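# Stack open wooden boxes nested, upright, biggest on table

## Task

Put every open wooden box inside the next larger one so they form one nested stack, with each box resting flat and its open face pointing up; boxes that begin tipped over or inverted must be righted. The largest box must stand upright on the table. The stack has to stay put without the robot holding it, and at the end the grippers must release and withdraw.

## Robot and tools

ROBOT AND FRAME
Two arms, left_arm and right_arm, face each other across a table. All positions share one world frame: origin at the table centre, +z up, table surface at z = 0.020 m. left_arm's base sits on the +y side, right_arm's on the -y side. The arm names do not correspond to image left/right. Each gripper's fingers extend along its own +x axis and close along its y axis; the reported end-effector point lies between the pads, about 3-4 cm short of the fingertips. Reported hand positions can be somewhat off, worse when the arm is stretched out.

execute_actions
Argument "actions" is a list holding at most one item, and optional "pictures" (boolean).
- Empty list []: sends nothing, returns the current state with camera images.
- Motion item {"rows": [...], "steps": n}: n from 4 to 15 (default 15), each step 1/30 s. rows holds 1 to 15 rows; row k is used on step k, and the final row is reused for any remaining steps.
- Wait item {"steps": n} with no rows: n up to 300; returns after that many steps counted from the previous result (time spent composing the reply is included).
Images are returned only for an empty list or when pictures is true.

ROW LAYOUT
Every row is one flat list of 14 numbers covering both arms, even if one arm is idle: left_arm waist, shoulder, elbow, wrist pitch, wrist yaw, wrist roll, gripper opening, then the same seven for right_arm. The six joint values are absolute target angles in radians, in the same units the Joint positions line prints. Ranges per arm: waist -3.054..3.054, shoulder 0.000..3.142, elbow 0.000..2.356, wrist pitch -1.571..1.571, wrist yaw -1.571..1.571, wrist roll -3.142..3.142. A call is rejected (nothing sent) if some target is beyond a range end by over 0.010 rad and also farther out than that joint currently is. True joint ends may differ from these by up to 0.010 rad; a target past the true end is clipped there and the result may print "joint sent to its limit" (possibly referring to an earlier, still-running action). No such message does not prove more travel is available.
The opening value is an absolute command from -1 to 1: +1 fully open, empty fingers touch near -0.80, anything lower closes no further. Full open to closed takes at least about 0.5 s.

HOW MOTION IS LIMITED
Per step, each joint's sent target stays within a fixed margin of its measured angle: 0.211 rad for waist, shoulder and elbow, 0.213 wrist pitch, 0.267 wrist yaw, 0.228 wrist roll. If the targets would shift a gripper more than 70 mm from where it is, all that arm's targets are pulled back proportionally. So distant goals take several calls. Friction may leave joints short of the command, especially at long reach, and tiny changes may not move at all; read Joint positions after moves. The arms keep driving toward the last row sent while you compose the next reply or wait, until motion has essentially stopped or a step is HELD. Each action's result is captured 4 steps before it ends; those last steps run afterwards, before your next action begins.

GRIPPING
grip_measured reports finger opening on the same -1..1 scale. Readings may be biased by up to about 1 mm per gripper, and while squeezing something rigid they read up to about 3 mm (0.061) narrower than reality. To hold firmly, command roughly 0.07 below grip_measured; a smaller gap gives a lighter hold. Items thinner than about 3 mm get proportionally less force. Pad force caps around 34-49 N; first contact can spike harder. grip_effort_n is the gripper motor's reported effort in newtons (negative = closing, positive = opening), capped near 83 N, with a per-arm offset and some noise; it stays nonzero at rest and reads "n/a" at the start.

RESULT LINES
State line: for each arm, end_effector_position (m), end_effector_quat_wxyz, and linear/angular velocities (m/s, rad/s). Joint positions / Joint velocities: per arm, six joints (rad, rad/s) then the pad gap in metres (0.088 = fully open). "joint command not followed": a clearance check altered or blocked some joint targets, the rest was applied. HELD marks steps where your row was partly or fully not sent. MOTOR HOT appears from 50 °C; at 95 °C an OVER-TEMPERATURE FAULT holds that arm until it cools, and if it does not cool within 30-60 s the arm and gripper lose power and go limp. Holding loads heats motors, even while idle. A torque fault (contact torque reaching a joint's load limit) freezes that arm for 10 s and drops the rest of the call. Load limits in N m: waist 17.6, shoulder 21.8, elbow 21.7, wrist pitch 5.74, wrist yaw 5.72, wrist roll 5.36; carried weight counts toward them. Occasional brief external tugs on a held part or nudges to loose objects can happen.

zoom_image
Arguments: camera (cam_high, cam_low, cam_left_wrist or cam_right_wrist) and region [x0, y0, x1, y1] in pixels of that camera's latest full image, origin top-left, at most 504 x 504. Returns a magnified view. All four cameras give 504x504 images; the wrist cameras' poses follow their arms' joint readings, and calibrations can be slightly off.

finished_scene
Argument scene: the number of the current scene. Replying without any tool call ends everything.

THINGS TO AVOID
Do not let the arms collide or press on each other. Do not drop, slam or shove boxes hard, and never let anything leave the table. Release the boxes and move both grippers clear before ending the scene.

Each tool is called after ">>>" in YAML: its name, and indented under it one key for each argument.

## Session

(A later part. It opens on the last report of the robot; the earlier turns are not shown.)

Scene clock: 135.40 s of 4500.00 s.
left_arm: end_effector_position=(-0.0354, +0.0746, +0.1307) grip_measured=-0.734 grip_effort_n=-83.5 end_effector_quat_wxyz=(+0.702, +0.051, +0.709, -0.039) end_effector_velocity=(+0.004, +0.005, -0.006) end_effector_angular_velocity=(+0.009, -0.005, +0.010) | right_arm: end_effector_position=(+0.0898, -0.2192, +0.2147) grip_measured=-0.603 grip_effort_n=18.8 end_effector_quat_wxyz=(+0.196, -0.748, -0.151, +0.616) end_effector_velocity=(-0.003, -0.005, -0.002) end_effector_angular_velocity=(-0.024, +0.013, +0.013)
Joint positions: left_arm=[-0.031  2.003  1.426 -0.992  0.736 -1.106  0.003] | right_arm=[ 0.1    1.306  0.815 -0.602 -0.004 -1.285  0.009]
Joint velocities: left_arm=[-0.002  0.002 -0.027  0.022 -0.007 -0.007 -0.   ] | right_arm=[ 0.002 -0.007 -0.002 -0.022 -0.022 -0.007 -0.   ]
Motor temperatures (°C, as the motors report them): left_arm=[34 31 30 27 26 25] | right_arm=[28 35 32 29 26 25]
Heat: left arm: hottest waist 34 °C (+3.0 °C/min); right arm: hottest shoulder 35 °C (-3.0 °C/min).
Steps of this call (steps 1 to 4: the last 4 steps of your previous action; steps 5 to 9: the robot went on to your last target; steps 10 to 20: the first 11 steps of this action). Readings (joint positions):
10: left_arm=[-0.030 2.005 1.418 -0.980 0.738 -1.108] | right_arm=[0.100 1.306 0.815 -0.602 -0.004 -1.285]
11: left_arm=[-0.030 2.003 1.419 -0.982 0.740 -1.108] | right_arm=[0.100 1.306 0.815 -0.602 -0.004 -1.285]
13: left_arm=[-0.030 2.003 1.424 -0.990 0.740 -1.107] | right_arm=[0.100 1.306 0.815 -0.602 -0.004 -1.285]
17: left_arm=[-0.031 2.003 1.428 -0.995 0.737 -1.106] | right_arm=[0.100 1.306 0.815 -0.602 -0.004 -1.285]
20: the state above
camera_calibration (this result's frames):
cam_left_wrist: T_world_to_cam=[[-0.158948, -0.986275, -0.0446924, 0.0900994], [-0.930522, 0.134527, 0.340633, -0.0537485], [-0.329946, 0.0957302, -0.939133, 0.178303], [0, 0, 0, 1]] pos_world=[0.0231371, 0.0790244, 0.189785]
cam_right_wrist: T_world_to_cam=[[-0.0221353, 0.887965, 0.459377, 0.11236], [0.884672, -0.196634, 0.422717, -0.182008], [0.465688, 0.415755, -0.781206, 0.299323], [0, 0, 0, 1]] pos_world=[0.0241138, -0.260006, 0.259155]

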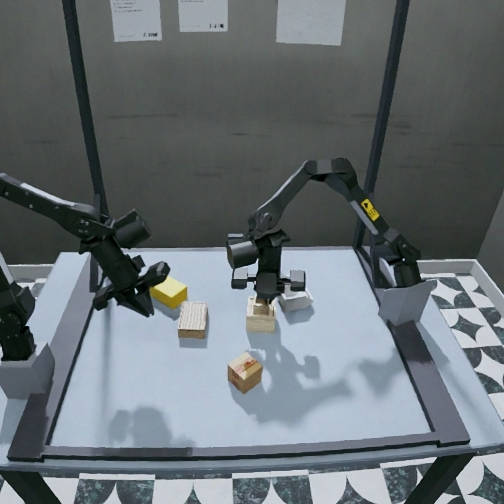

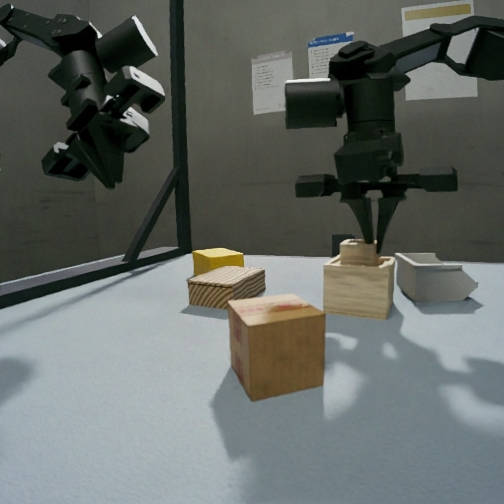

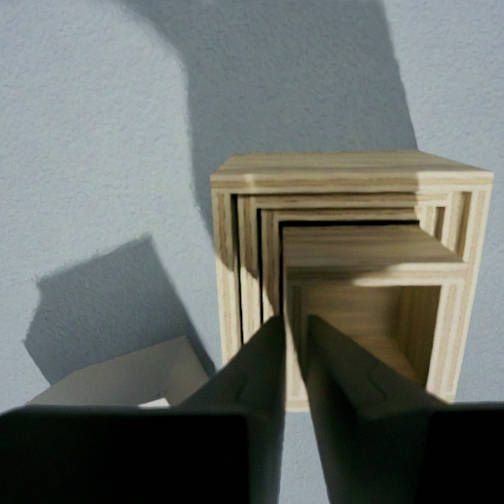

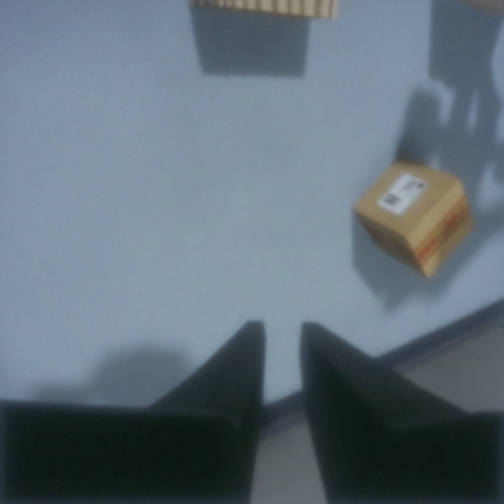

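>>> execute_actions:
  actions:
    - {"rows":[[-0.018,1.995,1.44,-1.04,0.73,-1.09,-0.9,0.1,1.3,0.8,-0.6,0,-1.285,-0.6]],"steps":15}
  pictures: true

>>> zoom_image:
  camera: "cam_left_wrist"
  region: [230,140,494,340]

Scene clock: 135.93 s of 4500.00 s.
left_arm: end_effector_position=(-0.0368, +0.0801, +0.1337) grip_measured=-0.734 grip_effort_n=-83.5 end_effector_quat_wxyz=(+0.700, +0.053, +0.712, -0.026) end_effector_velocity=(-0.001, +0.003, +0.002) end_effector_angular_velocity=(+0.020, -0.001, +0.012) | right_arm: end_effector_position=(+0.0898, -0.2192, +0.2147) grip_measured=-0.603 grip_effort_n=19.3 end_effector_quat_wxyz=(+0.196, -0.748, -0.151, +0.616) end_effector_velocity=(-0.000, -0.002, +0.000) end_effector_angular_velocity=(-0.008, -0.004, +0.019)
Joint positions: left_arm=[-0.025  2.001  1.431 -1.035  0.734 -1.094  0.003] | right_arm=[ 0.1    1.306  0.815 -0.602 -0.004 -1.285  0.009]
Joint velocities: left_arm=[ 0.002  0.002  0.012 -0.037 -0.007  0.007 -0.   ] | right_arm=[-0.002 -0.007 -0.002 -0.007 -0.007 -0.022 -0.   ]
Motor temperatures (°C, as the motors report them): left_arm=[34 31 30 27 26 25] | right_arm=[28 35 32 29 26 25]
Heat: left arm: hottest waist 34 °C (+3.0 °C/min); right arm: hottest shoulder 35 °C (-3.0 °C/min).
Steps of this call (steps 1 to 4: the last 4 steps of your previous action; step 5: the robot went on to your last target; steps 6 to 16: the first 11 steps of this action). Readings (joint positions):
6: left_arm=[-0.031 2.001 1.424 -0.991 0.736 -1.105] | right_arm=[0.100 1.306 0.815 -0.602 -0.004 -1.285]
7: left_arm=[-0.030 2.001 1.427 -0.999 0.736 -1.103] | right_arm=[0.100 1.306 0.815 -0.602 -0.004 -1.285]
9: left_arm=[-0.028 2.001 1.429 -1.017 0.736 -1.099] | right_arm=[0.100 1.306 0.815 -0.602 -0.004 -1.285]
13: left_arm=[-0.025 2.001 1.430 -1.031 0.734 -1.095] | right_arm=[0.100 1.306 0.815 -0.602 -0.004 -1.285]
16: the state above
camera_calibration (this result's frames):
cam_left_wrist: T_world_to_cam=[[-0.143453, -0.987514, -0.0650899, 0.0988066], [-0.93049, 0.112185, 0.348717, -0.0560301], [-0.337061, 0.11059, -0.934965, 0.178203], [0, 0, 0, 1]] pos_world=[0.0221042, 0.0841511, 0.192584]
cam_right_wrist: T_world_to_cam=[[-0.0221353, 0.887965, 0.459377, 0.11236], [0.884672, -0.196634, 0.422717, -0.182008], [0.465688, 0.415755, -0.781206, 0.299323], [0, 0, 0, 1]] pos_world=[0.0241138, -0.260006, 0.259155]

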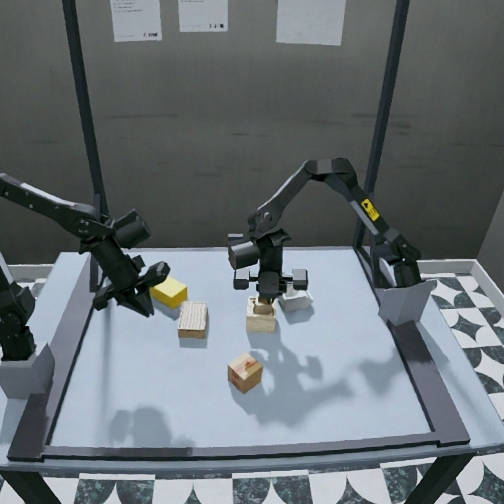

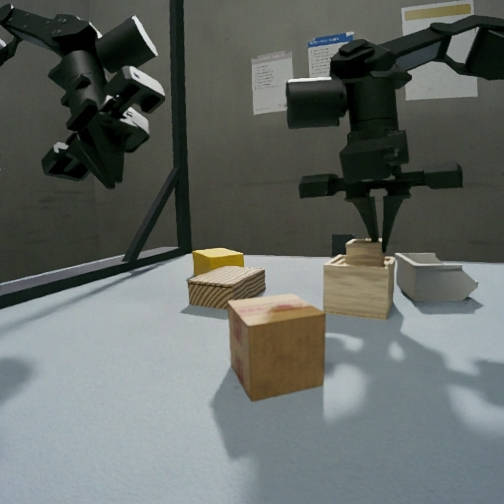

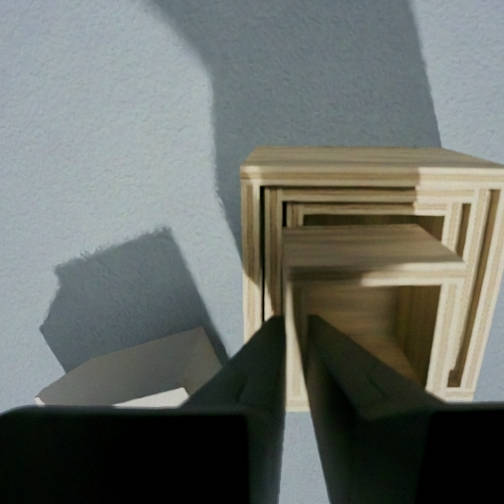

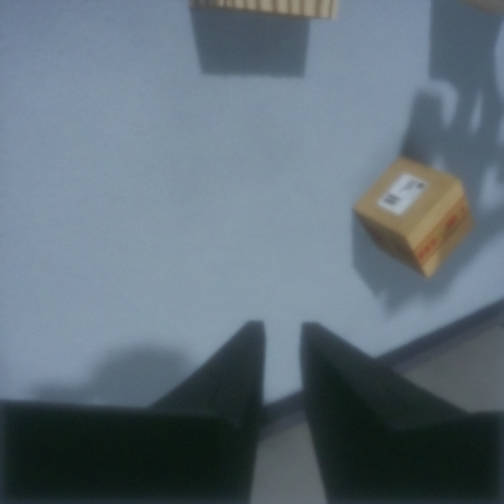

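Region (230, 140, 494, 340) of cam_left_wrist's 504x504 image, scaled by 1.909, with more detail than that image has; it fills the top 382 rows of this view, and the rest is white.

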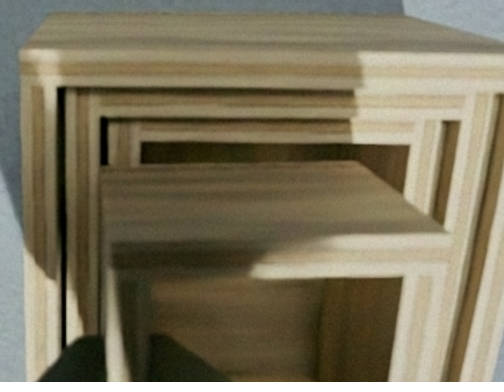

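>>> execute_actions:
  actions:
    - {"rows":[[-0.012,2.03,1.465,-1.045,0.73,-1.09,-0.9,0.1,1.3,0.8,-0.6,0,-1.285,-0.6]],"steps":15}
  pictures: true

>>> zoom_image:
  camera: "cam_left_wrist"
  region: [230,140,494,340]

Scene clock: 136.50 s of 4500.00 s.
left_arm: end_effector_position=(-0.0328, +0.0758, +0.1355) grip_measured=-0.734 grip_effort_n=-83.5 end_effector_quat_wxyz=(+0.701, +0.050, +0.711, -0.026) end_effector_velocity=(+0.003, +0.000, -0.006) end_effector_angular_velocity=(+0.012, -0.003, -0.008) | right_arm: end_effector_position=(+0.0898, -0.2192, +0.2147) grip_measured=-0.603 grip_effort_n=18.8 end_effector_quat_wxyz=(+0.196, -0.748, -0.151, +0.616) end_effector_velocity=(-0.001, -0.004, -0.001) end_effector_angular_velocity=(-0.020, +0.000, +0.007)
Joint positions: left_arm=[-0.017  2.018  1.456 -1.043  0.734 -1.093  0.003] | right_arm=[ 0.1    1.306  0.815 -0.602 -0.004 -1.285  0.009]
Joint velocities: left_arm=[-0.007  0.017  0.002  0.007 -0.007  0.007  0.   ] | right_arm=[ 0.002 -0.002  0.002 -0.022 -0.007 -0.007 -0.   ]
Motor temperatures (°C, as the motors report them): left_arm=[34 31 30 27 26 25] | right_arm=[28 35 32 29 26 25]
Heat: left arm: hottest waist 34 °C (+3.0 °C/min); right arm: hottest shoulder 35 °C (-3.0 °C/min).
Steps of this call (steps 1 to 4: the last 4 steps of your previous action; steps 5 to 6: the robot went on to your last target; steps 7 to 17: the first 11 steps of this action). Readings (joint positions):
7: left_arm=[-0.024 2.001 1.434 -1.039 0.734 -1.093] | right_arm=[0.100 1.306 0.815 -0.602 -0.004 -1.285]
8: left_arm=[-0.023 2.004 1.439 -1.041 0.734 -1.093] | right_arm=[0.100 1.306 0.815 -0.602 -0.004 -1.285]
10: left_arm=[-0.021 2.009 1.448 -1.041 0.734 -1.093] | right_arm=[0.100 1.306 0.815 -0.602 -0.004 -1.285]
14: left_arm=[-0.018 2.015 1.455 -1.042 0.734 -1.093] | right_arm=[0.100 1.306 0.815 -0.602 -0.004 -1.285]
17: the state above
camera_calibration (this result's frames):
cam_left_wrist: T_world_to_cam=[[-0.138086, -0.988536, -0.0610654, 0.0949379], [-0.931778, 0.108762, 0.346354, -0.0519256], [-0.335742, 0.104726, -0.936114, 0.182358], [0, 0, 0, 1]] pos_world=[0.0259519, 0.0803994, 0.19449]
cam_right_wrist: T_world_to_cam=[[-0.0221353, 0.887965, 0.459377, 0.11236], [0.884672, -0.196634, 0.422717, -0.182008], [0.465688, 0.415755, -0.781206, 0.299323], [0, 0, 0, 1]] pos_world=[0.0241138, -0.260006, 0.259155]

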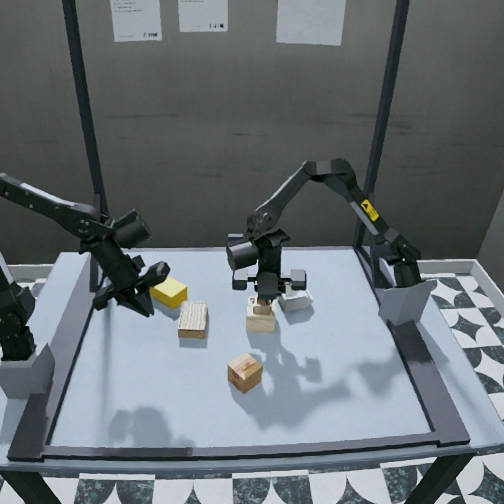

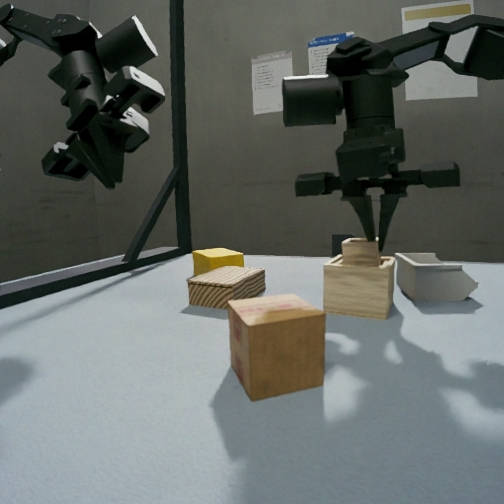

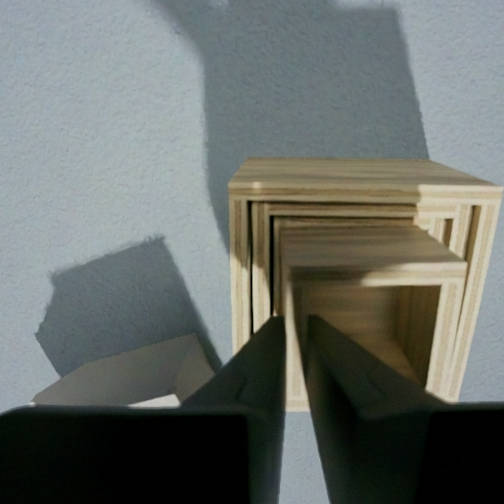

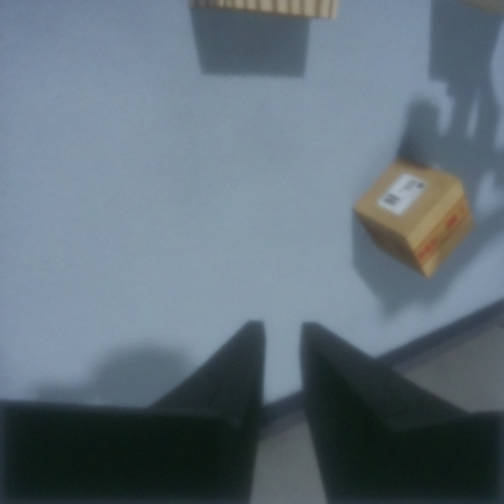

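Region (230, 140, 494, 340) of cam_left_wrist's 504x504 image, scaled by 1.909, with more detail than that image has; it fills the top 382 rows of this view, and the rest is white.

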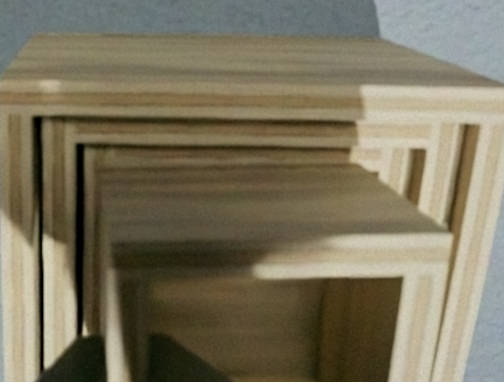

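>>> execute_actions:
  actions:
    - {"rows":[[-0.032,2.022,1.458,-1.045,0.73,-1.095,-0.9,0.1,1.3,0.8,-0.6,0,-1.285,-0.6]],"steps":12}
  pictures: true

>>> zoom_image:
  camera: "cam_left_wrist"
  region: [230,140,494,340]

Scene clock: 136.93 s of 4500.00 s.
left_arm: end_effector_position=(-0.0365, +0.0757, +0.1321) grip_measured=-0.734 grip_effort_n=-83.5 end_effector_quat_wxyz=(+0.699, +0.057, +0.712, -0.026) end_effector_velocity=(+0.001, +0.002, -0.005) end_effector_angular_velocity=(+0.022, -0.031, -0.009) | right_arm: end_effector_position=(+0.0898, -0.2192, +0.2147) grip_measured=-0.603 grip_effort_n=19.3 end_effector_quat_wxyz=(+0.196, -0.748, -0.151, +0.616) end_effector_velocity=(-0.002, +0.001, -0.000) end_effector_angular_velocity=(+0.003, +0.004, +0.014)
Joint positions: left_arm=[-0.031  2.019  1.457 -1.043  0.733 -1.093  0.003] | right_arm=[ 0.1    1.306  0.815 -0.602 -0.004 -1.285  0.009]
Joint velocities: left_arm=[-0.017  0.002 -0.002  0.007 -0.037 -0.007 -0.   ] | right_arm=[ 0.002 -0.002 -0.002  0.007 -0.007 -0.007 -0.   ]
Motor temperatures (°C, as the motors report them): left_arm=[34 31 30 27 26 25] | right_arm=[28 35 32 29 26 25]
Heat: left arm: hottest waist 34 °C (+3.0 °C/min); right arm: hottest shoulder 35 °C (-3.0 °C/min).
Steps of this call (steps 1 to 4: the last 4 steps of your previous action; step 5: the robot went on to your last target; steps 6 to 13: the first 8 steps of this action). Readings (joint positions):
6: left_arm=[-0.018 2.019 1.457 -1.043 0.734 -1.093] | right_arm=[0.100 1.306 0.815 -0.602 -0.004 -1.285]
7: left_arm=[-0.019 2.019 1.457 -1.043 0.733 -1.093] | right_arm=[0.100 1.306 0.815 -0.602 -0.004 -1.285]
9: left_arm=[-0.023 2.019 1.457 -1.043 0.733 -1.093] | right_arm=[0.100 1.306 0.815 -0.602 -0.004 -1.285]
13: the state above
camera_calibration (this result's frames):
cam_left_wrist: T_world_to_cam=[[-0.148113, -0.98651, -0.069719, 0.0948061], [-0.929749, 0.114868, 0.349818, -0.0550738], [-0.33709, 0.116634, -0.93422, 0.176667], [0, 0, 0, 1]] pos_world=[0.0223899, 0.0792481, 0.190921]
cam_right_wrist: T_world_to_cam=[[-0.0221353, 0.887965, 0.459377, 0.11236], [0.884672, -0.196634, 0.422717, -0.182008], [0.465688, 0.415755, -0.781206, 0.299323], [0, 0, 0, 1]] pos_world=[0.0241138, -0.260006, 0.259155]

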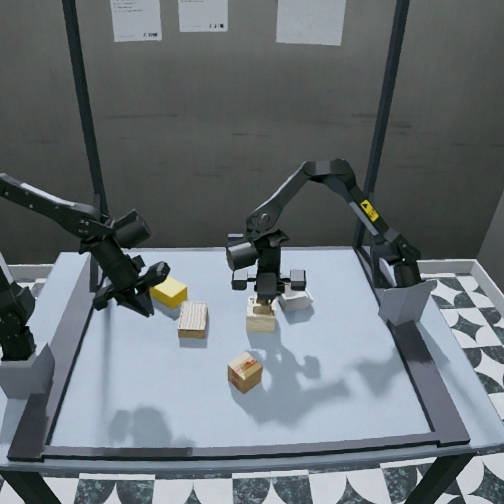

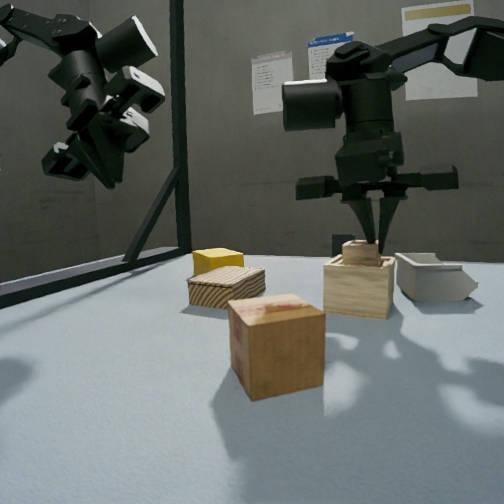

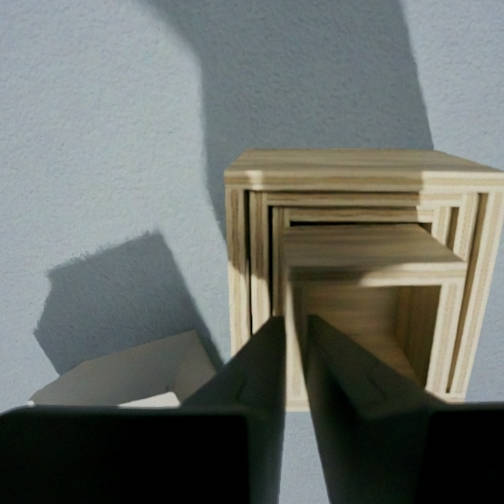

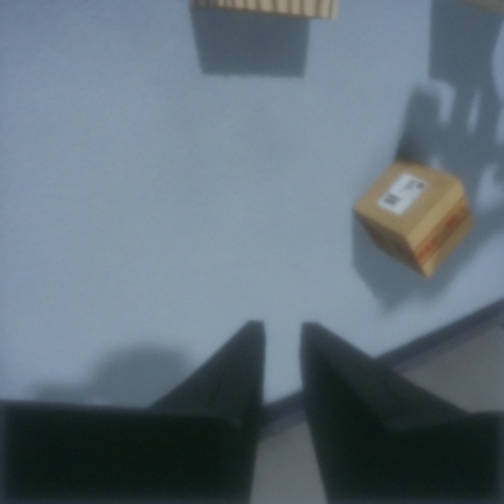

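Region (230, 140, 494, 340) of cam_left_wrist's 504x504 image, scaled by 1.909, with more detail than that image has; it fills the top 382 rows of this view, and the rest is white.

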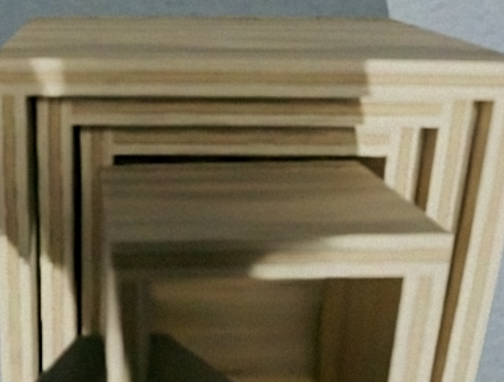

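>>> execute_actions:
  actions:
    - {"rows":[[-0.03,2.04,1.48,-1.045,0.73,-1.09,-0.9,0.1,1.3,0.8,-0.6,0,-1.285,-0.6]],"steps":14}
  pictures: true

>>> zoom_image:
  camera: "cam_left_wrist"
  region: [230,140,494,340]

Scene clock: 137.40 s of 4500.00 s.
left_arm: end_effector_position=(-0.0354, +0.0727, +0.1320) grip_measured=-0.734 grip_effort_n=-83.5 end_effector_quat_wxyz=(+0.700, +0.057, +0.712, -0.028) end_effector_velocity=(-0.000, -0.002, +0.001) end_effector_angular_velocity=(+0.002, -0.007, +0.004) | right_arm: end_effector_position=(+0.0898, -0.2192, +0.2147) grip_measured=-0.603 grip_effort_n=19.3 end_effector_quat_wxyz=(+0.196, -0.748, -0.151, +0.616) end_effector_velocity=(+0.000, +0.002, +0.002) end_effector_angular_velocity=(+0.010, +0.005, +0.006)
Joint positions: left_arm=[-0.031  2.029  1.471 -1.045  0.733 -1.093  0.003] | right_arm=[ 0.1    1.306  0.815 -0.602 -0.004 -1.285  0.009]
Joint velocities: left_arm=[-0.002  0.002  0.012 -0.007 -0.007 -0.007 -0.   ] | right_arm=[-0.007 -0.002  0.002  0.007 -0.007 -0.007 -0.   ]
Motor temperatures (°C, as the motors report them): left_arm=[34 31 30 27 26 25] | right_arm=[28 35 32 29 26 25]
Heat: left arm: hottest waist 34 °C (+3.0 °C/min); right arm: hottest shoulder 35 °C (-3.0 °C/min).
Steps of this call (steps 1 to 4: the last 4 steps of your previous action; steps 5 to 14: the first 10 steps of this action). Readings (joint positions):
5: left_arm=[-0.031 2.020 1.458 -1.044 0.733 -1.093] | right_arm=[0.100 1.306 0.815 -0.602 -0.004 -1.285]
6: left_arm=[-0.031 2.021 1.460 -1.045 0.733 -1.093] | right_arm=[0.100 1.306 0.815 -0.602 -0.004 -1.285]
8: left_arm=[-0.031 2.024 1.465 -1.045 0.733 -1.093] | right_arm=[0.100 1.306 0.815 -0.602 -0.004 -1.285]
12: left_arm=[-0.031 2.028 1.470 -1.045 0.733 -1.093] | right_arm=[0.100 1.306 0.815 -0.602 -0.004 -1.285]
14: the state above
camera_calibration (this result's frames):
cam_left_wrist: T_world_to_cam=[[-0.150316, -0.986322, -0.0676338, 0.0916109], [-0.929883, 0.117819, 0.348476, -0.0536731], [-0.335741, 0.115273, -0.934874, 0.177558], [0, 0, 0, 1]] pos_world=[0.0234743, 0.076214, 0.190894]
cam_right_wrist: T_world_to_cam=[[-0.0221353, 0.887965, 0.459377, 0.11236], [0.884672, -0.196634, 0.422717, -0.182008], [0.465688, 0.415755, -0.781206, 0.299323], [0, 0, 0, 1]] pos_world=[0.0241138, -0.260006, 0.259155]

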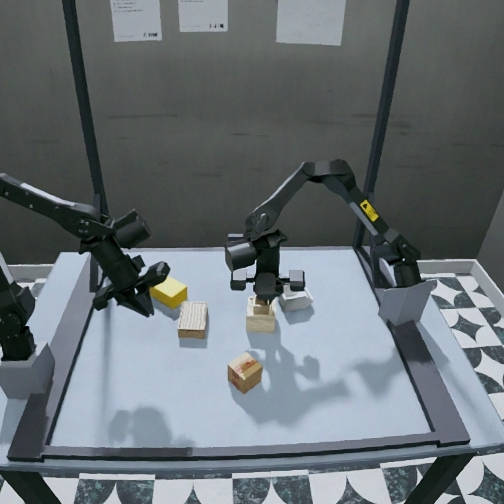

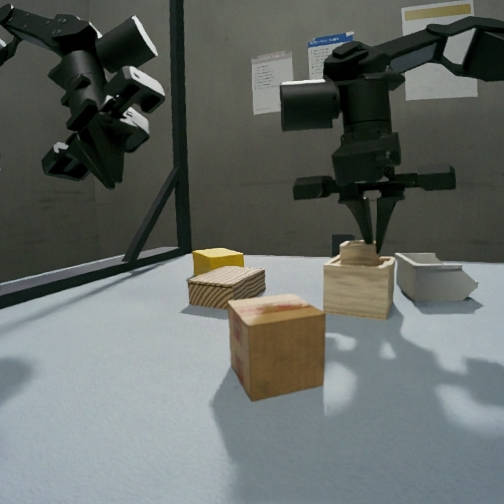

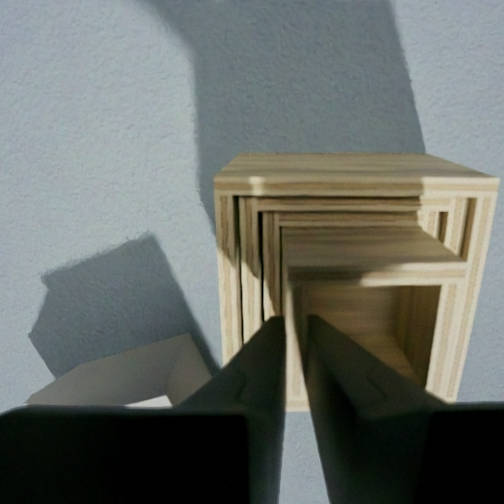

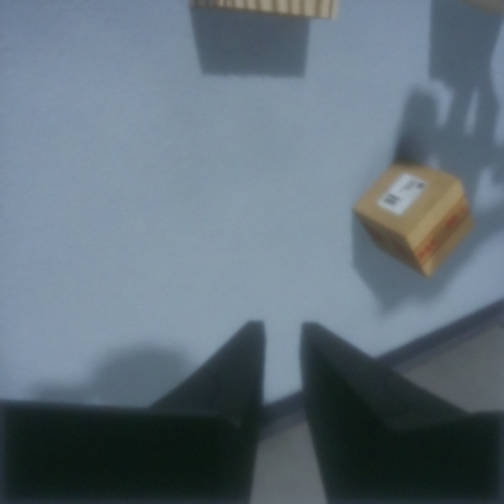

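Region (230, 140, 494, 340) of cam_left_wrist's 504x504 image, scaled by 1.909, with more detail than that image has; it fills the top 382 rows of this view, and the rest is white.

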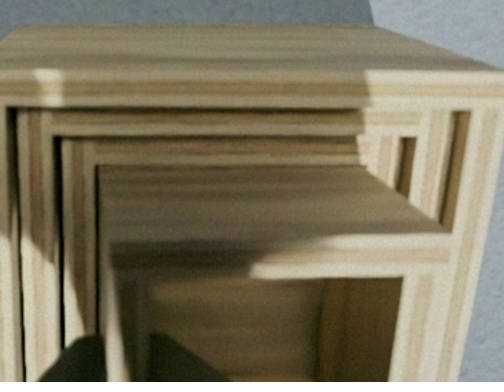

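>>> execute_actions:
  actions:
    - {"rows":[[-0.046,2.036,1.462,-1.035,0.73,-1.10,-0.9,0.1,1.3,0.8,-0.6,0,-1.285,-0.6],[-0.046,2.036,1.462,-1.035,0.73,-1.10,-0.9,0.1,1.3,0.8,-0.6,0,-1.285,-0.6],[-0.046,2.036,1.462,-1.035,0.73,-1.10,-0.9,0.1,1.3,0.8,-0.6,0,-1.285,-0.6],[-0.046,2.036,1.462,-1.035,0.73,-1.10,-0.9,0.1,1.3,0.8,-0.6,0,-1.285,-0.6],[-0.06,2.04,1.445,-1.005,0.73,-1.108,-0.9,0.1,1.3,0.8,-0.6,0,-1.285,-0.6],[-0.06,2.04,1.445,-1.005,0.73,-1.108,-0.9,0.1,1.3,0.8,-0.6,0,-1.285,-0.6],[-0.06,2.04,1.445,-1.005,0.73,-1.108,-0.9,0.1,1.3,0.8,-0.6,0,-1.285,-0.6],[-0.06,2.04,1.445,-1.005,0.73,-1.108,-0.9,0.1,1.3,0.8,-0.6,0,-1.285,-0.6],[-0.074,2.044,1.425,-0.97,0.73,-1.118,-0.9,0.1,1.3,0.8,-0.6,0,-1.285,-0.6]],"steps":15}
  pictures: true

Scene clock: 138.13 s of 4500.00 s.
left_arm: end_effector_position=(-0.0389, +0.0730, +0.1190) grip_measured=-0.734 grip_effort_n=-83.5 end_effector_quat_wxyz=(+0.699, +0.066, +0.711, -0.033) end_effector_velocity=(-0.007, +0.008, -0.049) end_effector_angular_velocity=(+0.025, +0.018, -0.050) | right_arm: end_effector_position=(+0.0898, -0.2192, +0.2147) grip_measured=-0.603 grip_effort_n=19.3 end_effector_quat_wxyz=(+0.196, -0.748, -0.151, +0.616) end_effector_velocity=(-0.000, -0.002, +0.000) end_effector_angular_velocity=(-0.008, -0.004, +0.019)
Joint positions: left_arm=[-0.062  2.031  1.444 -0.994  0.731 -1.109  0.003] | right_arm=[ 0.1    1.306  0.815 -0.602 -0.004 -1.285  0.009]
Joint velocities: left_arm=[-0.095  0.022 -0.115  0.183  0.007 -0.051 -0.   ] | right_arm=[-0.002 -0.007 -0.002 -0.007 -0.007 -0.022 -0.   ]
Motor temperatures (°C, as the motors report them): left_arm=[34 31 30 27 26 25] | right_arm=[28 35 32 29 26 25]
Heat: left arm: hottest waist 34 °C (+3.0 °C/min); right arm: hottest shoulder 35 °C (-3.0 °C/min).
Steps of this call (steps 1 to 4: the last 4 steps of your previous action; steps 5 to 11: the robot went on to your last target; steps 12 to 22: the first 11 steps of this action). Readings (joint positions):
12: left_arm=[-0.031 2.030 1.472 -1.045 0.733 -1.093] | right_arm=[0.100 1.306 0.815 -0.602 -0.004 -1.285]
13: left_arm=[-0.033 2.030 1.472 -1.043 0.733 -1.093] | right_arm=[0.100 1.306 0.815 -0.602 -0.004 -1.285]
15: left_arm=[-0.038 2.030 1.472 -1.040 0.733 -1.094] | right_arm=[0.100 1.306 0.815 -0.602 -0.004 -1.285]
19: left_arm=[-0.052 2.030 1.459 -1.019 0.732 -1.101] | right_arm=[0.100 1.306 0.815 -0.602 -0.004 -1.285]
22: the state above
camera_calibration (this result's frames):
cam_left_wrist: T_world_to_cam=[[-0.171278, -0.982582, -0.0720912, 0.089921], [-0.927198, 0.136018, 0.349003, -0.0537959], [-0.333118, 0.126619, -0.934345, 0.163434], [0, 0, 0, 1]] pos_world=[0.0199648, 0.074978, 0.177961]
cam_right_wrist: T_world_to_cam=[[-0.0221353, 0.887965, 0.459377, 0.11236], [0.884672, -0.196634, 0.422717, -0.182008], [0.465688, 0.415755, -0.781206, 0.299323], [0, 0, 0, 1]] pos_world=[0.0241138, -0.260006, 0.259155]

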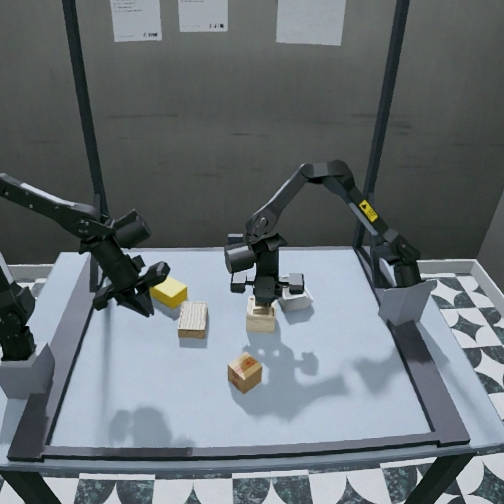

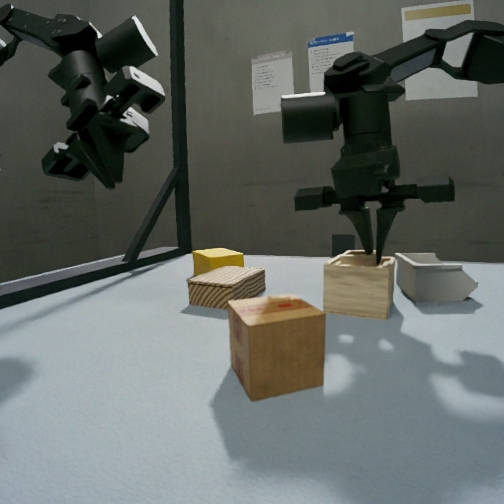

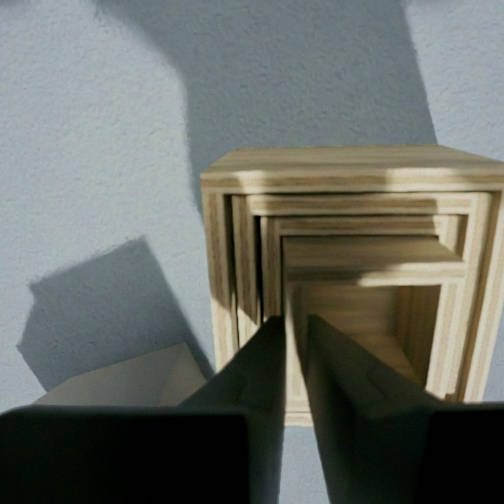

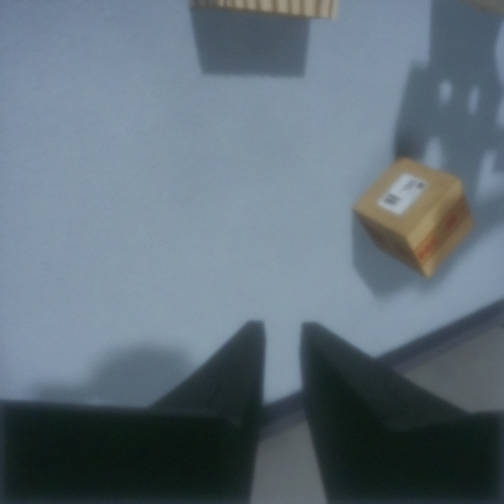

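>>> execute_actions:
  actions:
    - {"rows":[[-0.074,2.044,1.425,-0.97,0.73,-1.118,-0.9,0.1,1.3,0.8,-0.6,0,-1.285,-0.6],[-0.074,2.044,1.425,-0.97,0.73,-1.118,-0.9,0.1,1.3,0.8,-0.6,0,-1.285,-0.6],[-0.074,2.044,1.425,-0.97,0.73,-1.118,-0.9,0.1,1.3,0.8,-0.6,0,-1.285,-0.6],[-0.074,2.044,1.425,-0.97,0.73,-1.118,-0.9,0.1,1.3,0.8,-0.6,0,-1.285,-0.6],[-0.074,2.044,1.425,-0.97,0.73,-1.118,-0.62,0.1,1.3,0.8,-0.6,0,-1.285,-0.6]],"steps":15}

>>> execute_actions:
  actions:
    - {"rows":[[-0.05,2.03,1.455,-1.02,0.73,-1.10,-0.6,0.1,1.3,0.8,-0.6,0,-1.285,-0.6],[-0.05,2.03,1.455,-1.02,0.73,-1.10,-0.6,0.1,1.3,0.8,-0.6,0,-1.285,-0.6],[-0.05,2.03,1.455,-1.02,0.73,-1.10,-0.6,0.1,1.3,0.8,-0.6,0,-1.285,-0.6],[-0.05,2.03,1.455,-1.02,0.73,-1.10,-0.6,0.1,1.3,0.8,-0.6,0,-1.285,-0.6],[-0.02,2.01,1.48,-1.08,0.73,-1.08,-0.6,0.1,1.3,0.8,-0.6,0,-1.285,-0.6],[-0.02,2.01,1.48,-1.08,0.73,-1.08,-0.6,0.1,1.3,0.8,-0.6,0,-1.285,-0.6],[-0.02,2.01,1.48,-1.08,0.73,-1.08,-0.6,0.1,1.3,0.8,-0.6,0,-1.285,-0.6],[-0.02,2.01,1.48,-1.08,0.73,-1.08,-0.6,0.1,1.3,0.8,-0.6,0,-1.285,-0.6],[0.03,1.97,1.51,-1.16,0.73,-1.05,-0.6,0.1,1.3,0.8,-0.6,0,-1.285,-0.6]],"steps":15}

>>> execute_actions:
  actions:
    - {"rows":[[0.03,1.9,1.5,-1.15,0.73,-1.05,-0.6,0.1,1.3,0.8,-0.6,0,-1.285,-0.6],[0.03,1.9,1.5,-1.15,0.73,-1.05,-0.6,0.1,1.3,0.8,-0.6,0,-1.285,-0.6],[0.03,1.9,1.5,-1.15,0.73,-1.05,-0.6,0.1,1.3,0.8,-0.6,0,-1.285,-0.6],[0.03,1.9,1.5,-1.15,0.73,-1.05,-0.6,0.1,1.3,0.8,-0.6,0,-1.285,-0.6],[0.03,1.75,1.4,-1.1,0.73,-1.05,-0.6,0.1,1.3,0.8,-0.6,0,-1.285,-0.6],[0.03,1.75,1.4,-1.1,0.73,-1.05,-0.6,0.1,1.3,0.8,-0.6,0,-1.285,-0.6],[0.03,1.75,1.4,-1.1,0.73,-1.05,-0.6,0.1,1.3,0.8,-0.6,0,-1.285,-0.6],[0.03,1.75,1.4,-1.1,0.73,-1.05,-0.6,0.1,1.3,0.8,-0.6,0,-1.285,-0.6],[0.03,1.55,1.25,-1.0,0.73,-1.05,-0.6,0.1,1.3,0.8,-0.6,0,-1.285,-0.6]],"steps":15}

>>> execute_actions:
  actions:
    - {"steps":15}
  pictures: true

Scene clock: 139.17 s of 4500.00 s.
left_arm: end_effector_position=(-0.0393, +0.0738, +0.1134) grip_measured=-0.666 grip_effort_n=17.0 end_effector_quat_wxyz=(+0.699, +0.068, +0.711, -0.035) end_effector_velocity=(-0.001, -0.002, -0.001) end_effector_angular_velocity=(-0.002, -0.007, -0.021) | right_arm: end_effector_position=(+0.0898, -0.2192, +0.2147) grip_measured=-0.603 grip_effort_n=18.8 end_effector_quat_wxyz=(+0.196, -0.748, -0.151, +0.616) end_effector_velocity=(+0.000, -0.002, -0.001) end_effector_angular_velocity=(-0.010, +0.002, +0.005)
Joint positions: left_arm=[-0.072  2.034  1.431 -0.971  0.731 -1.115  0.006] | right_arm=[ 0.1    1.306  0.815 -0.602 -0.004 -1.285  0.009]
Joint velocities: left_arm=[-0.007 -0.002  0.002  0.007 -0.007  0.007  0.014] | right_arm=[-0.002 -0.002 -0.002 -0.007 -0.007 -0.007 -0.   ]
Motor temperatures (°C, as the motors report them): left_arm=[34 31 30 27 26 25] | right_arm=[28 35 32 29 26 25]
Heat: left arm: hottest waist 34 °C (+3.0 °C/min); right arm: hottest shoulder 35 °C (-3.0 °C/min).
Steps of this call (steps 1 to 4: the last 4 steps of your previous action; steps 5 to 20: the robot went on to your last target; steps 21 to 31: the first 11 steps of this action). Readings (joint positions):
21: left_arm=[-0.071 2.034 1.431 -0.972 0.731 -1.115] | right_arm=[0.100 1.306 0.815 -0.602 -0.004 -1.285]
22: left_arm=[-0.071 2.034 1.431 -0.972 0.731 -1.115] | right_arm=[0.100 1.306 0.815 -0.602 -0.004 -1.285]
24: left_arm=[-0.071 2.034 1.431 -0.972 0.731 -1.115] | right_arm=[0.100 1.306 0.815 -0.602 -0.004 -1.285]
28: left_arm=[-0.071 2.034 1.431 -0.972 0.731 -1.115] | right_arm=[0.100 1.306 0.815 -0.602 -0.004 -1.285]
31: the state above

Scene clock: 139.67 s of 4500.00 s.
left_arm: end_effector_position=(-0.0367, +0.0798, +0.1418) grip_measured=-0.605 grip_effort_n=15.6 end_effector_quat_wxyz=(+0.698, +0.055, +0.714, -0.013) end_effector_velocity=(+0.017, +0.007, +0.177) end_effector_angular_velocity=(-0.192, -0.071, +0.151) | right_arm: end_effector_position=(+0.0898, -0.2192, +0.2147) grip_measured=-0.603 grip_effort_n=18.8 end_effector_quat_wxyz=(+0.196, -0.748, -0.151, +0.616) end_effector_velocity=(+0.002, -0.002, +0.001) end_effector_angular_velocity=(-0.001, -0.010, +0.000)
Joint positions: left_arm=[-0.012  2.016  1.478 -1.107  0.731 -1.073  0.009] | right_arm=[ 0.1    1.306  0.815 -0.602 -0.004 -1.285  0.009]
Joint velocities: left_arm=[ 0.364 -0.242  0.139 -0.432 -0.007  0.154  0.001] | right_arm=[-0.002 -0.007 -0.002 -0.007  0.007 -0.007 -0.   ]
Motor temperatures (°C, as the motors report them): left_arm=[34 31 30 27 26 25] | right_arm=[28 35 32 29 26 25]
Heat: left arm: hottest waist 34 °C (+3.0 °C/min); right arm: hottest shoulder 35 °C (-3.0 °C/min).
Steps of this call (steps 1 to 4: the last 4 steps of your previous action; steps 5 to 15: the first 11 steps of this action). Readings (joint positions):
5: left_arm=[-0.072 2.034 1.432 -0.973 0.731 -1.115] | right_arm=[0.100 1.306 0.815 -0.602 -0.004 -1.285]
6: left_arm=[-0.071 2.034 1.434 -0.984 0.731 -1.114] | right_arm=[0.100 1.306 0.815 -0.602 -0.004 -1.285]
8: left_arm=[-0.065 2.034 1.438 -1.000 0.731 -1.110] | right_arm=[0.100 1.306 0.815 -0.602 -0.004 -1.285]
12: left_arm=[-0.042 2.032 1.458 -1.049 0.731 -1.093] | right_arm=[0.100 1.306 0.815 -0.602 -0.004 -1.285]
15: the state above

Scene clock: 140.17 s of 4500.00 s.
left_arm: end_effector_position=(-0.0784, +0.0890, +0.2009) grip_measured=-0.603 grip_effort_n=15.6 end_effector_quat_wxyz=(+0.721, +0.044, +0.680, -0.124) end_effector_velocity=(-0.182, +0.198, +0.104) end_effector_angular_velocity=(-0.268, -0.137, -0.276) | right_arm: end_effector_position=(+0.0898, -0.2192, +0.2147) grip_measured=-0.603 grip_effort_n=18.8 end_effector_quat_wxyz=(+0.196, -0.748, -0.151, +0.616) end_effector_velocity=(+0.000, -0.002, -0.001) end_effector_angular_velocity=(-0.010, +0.002, +0.005)
Joint positions: left_arm=[ 0.027  1.714  1.352 -1.061  0.731 -1.052  0.009] | right_arm=[ 0.1    1.306  0.815 -0.602 -0.004 -1.285  0.009]
Joint velocities: left_arm=[-0.002 -1.272 -0.921  0.051 -0.022  0.007 -0.   ] | right_arm=[-0.002 -0.002 -0.002 -0.007 -0.007 -0.007 -0.   ]
Motor temperatures (°C, as the motors report them): left_arm=[34 31 30 26 26 25] | right_arm=[28 35 32 29 26 25]
Heat: left arm: hottest waist 34 °C (+3.0 °C/min); right arm: hottest shoulder 35 °C (-2.0 °C/min).
Steps of this call (steps 1 to 4: the last 4 steps of your previous action; steps 5 to 15: the first 11 steps of this action). Readings (joint positions):
5: left_arm=[0.025 1.978 1.500 -1.143 0.731 -1.058] | right_arm=[0.100 1.306 0.815 -0.602 -0.004 -1.285]
6: left_arm=[0.026 1.968 1.500 -1.145 0.731 -1.057] | right_arm=[0.100 1.306 0.815 -0.602 -0.004 -1.285]
8: left_arm=[0.026 1.948 1.500 -1.147 0.731 -1.055] | right_arm=[0.100 1.306 0.815 -0.602 -0.004 -1.285]
12: left_arm=[0.026 1.834 1.439 -1.124 0.731 -1.054] | right_arm=[0.100 1.306 0.815 -0.602 -0.004 -1.285]
15: the state above

Scene clock: 140.67 s of 4500.00 s.
left_arm: end_effector_position=(-0.0980, +0.1011, +0.2158) grip_measured=-0.603 grip_effort_n=15.1 end_effector_quat_wxyz=(+0.728, +0.043, +0.661, -0.176) end_effector_velocity=(-0.008, +0.002, +0.008) end_effector_angular_velocity=(-0.019, -0.014, -0.014) | right_arm: end_effector_position=(+0.0898, -0.2192, +0.2147) grip_measured=-0.603 grip_effort_n=18.8 end_effector_quat_wxyz=(+0.196, -0.748, -0.151, +0.616) end_effector_velocity=(+0.002, -0.001, +0.001) end_effector_angular_velocity=(-0.001, -0.010, +0.000)
Joint positions: left_arm=[ 0.027  1.564  1.257 -1.003  0.731 -1.052  0.009] | right_arm=[ 0.1    1.306  0.815 -0.602 -0.004 -1.285  0.009]
Joint velocities: left_arm=[-0.002 -0.042 -0.002 -0.007 -0.007 -0.007 -0.   ] | right_arm=[-0.002 -0.002  0.002 -0.007  0.007 -0.007 -0.   ]
Motor temperatures (°C, as the motors report them): left_arm=[34 31 30 26 26 25] | right_arm=[28 35 32 29 26 25]
Heat: left arm: hottest waist 34 °C (+3.0 °C/min); right arm: hottest shoulder 35 °C (-2.0 °C/min).
Kept back: nothing.
Steps of this call (steps 1 to 4: the last 4 steps of your previous action; steps 5 to 15: the robot went on to your last target). Readings (joint positions):
1: left_arm=[0.027 1.675 1.324 -1.053 0.731 -1.052] | right_arm=[0.100 1.306 0.815 -0.602 -0.004 -1.285]
2: left_arm=[0.027 1.643 1.306 -1.040 0.731 -1.052] | right_arm=[0.100 1.306 0.815 -0.602 -0.004 -1.285]
4: left_arm=[0.027 1.599 1.288 -1.021 0.731 -1.052] | right_arm=[0.100 1.306 0.815 -0.602 -0.004 -1.285]
8: left_arm=[0.027 1.568 1.269 -1.009 0.731 -1.052] | right_arm=[0.100 1.306 0.815 -0.602 -0.004 -1.285]
15: the state above
camera_calibration (this result's frames):
cam_left_wrist: T_world_to_cam=[[-0.341066, -0.929813, 0.138279, 0.0470174], [-0.908976, 0.36371, 0.203659, -0.136005], [-0.239658, -0.056231, -0.969228, 0.265837], [0, 0, 0, 1]] pos_world=[-0.0438792, 0.108132, 0.278854]
cam_right_wrist: T_world_to_cam=[[-0.0221353, 0.887965, 0.459377, 0.11236], [0.884672, -0.196634, 0.422717, -0.182008], [0.465688, 0.415755, -0.781206, 0.299323], [0, 0, 0, 1]] pos_world=[0.0241138, -0.260006, 0.259155]

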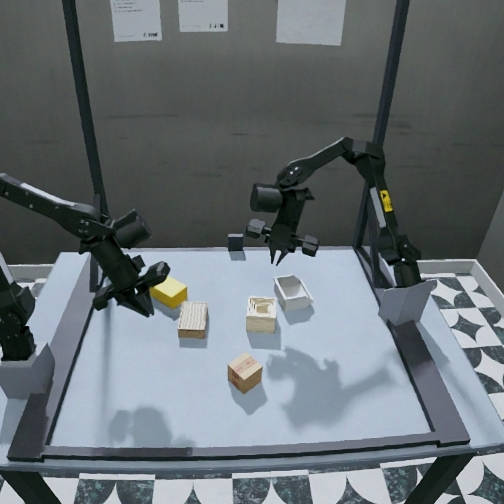

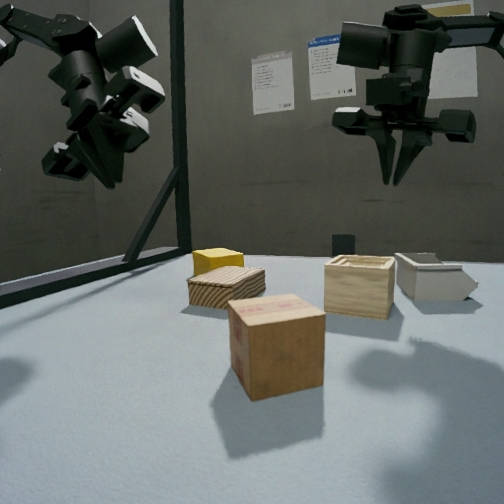

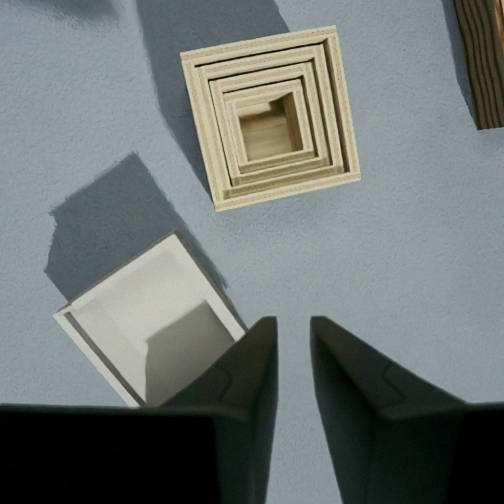

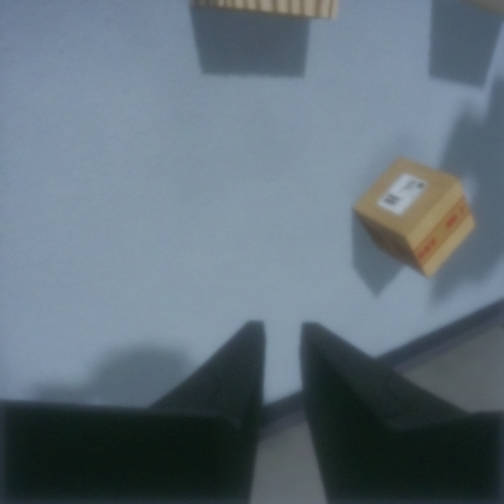

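>>> finished_scene:
  scene: 2

The scene is finished: the task was done.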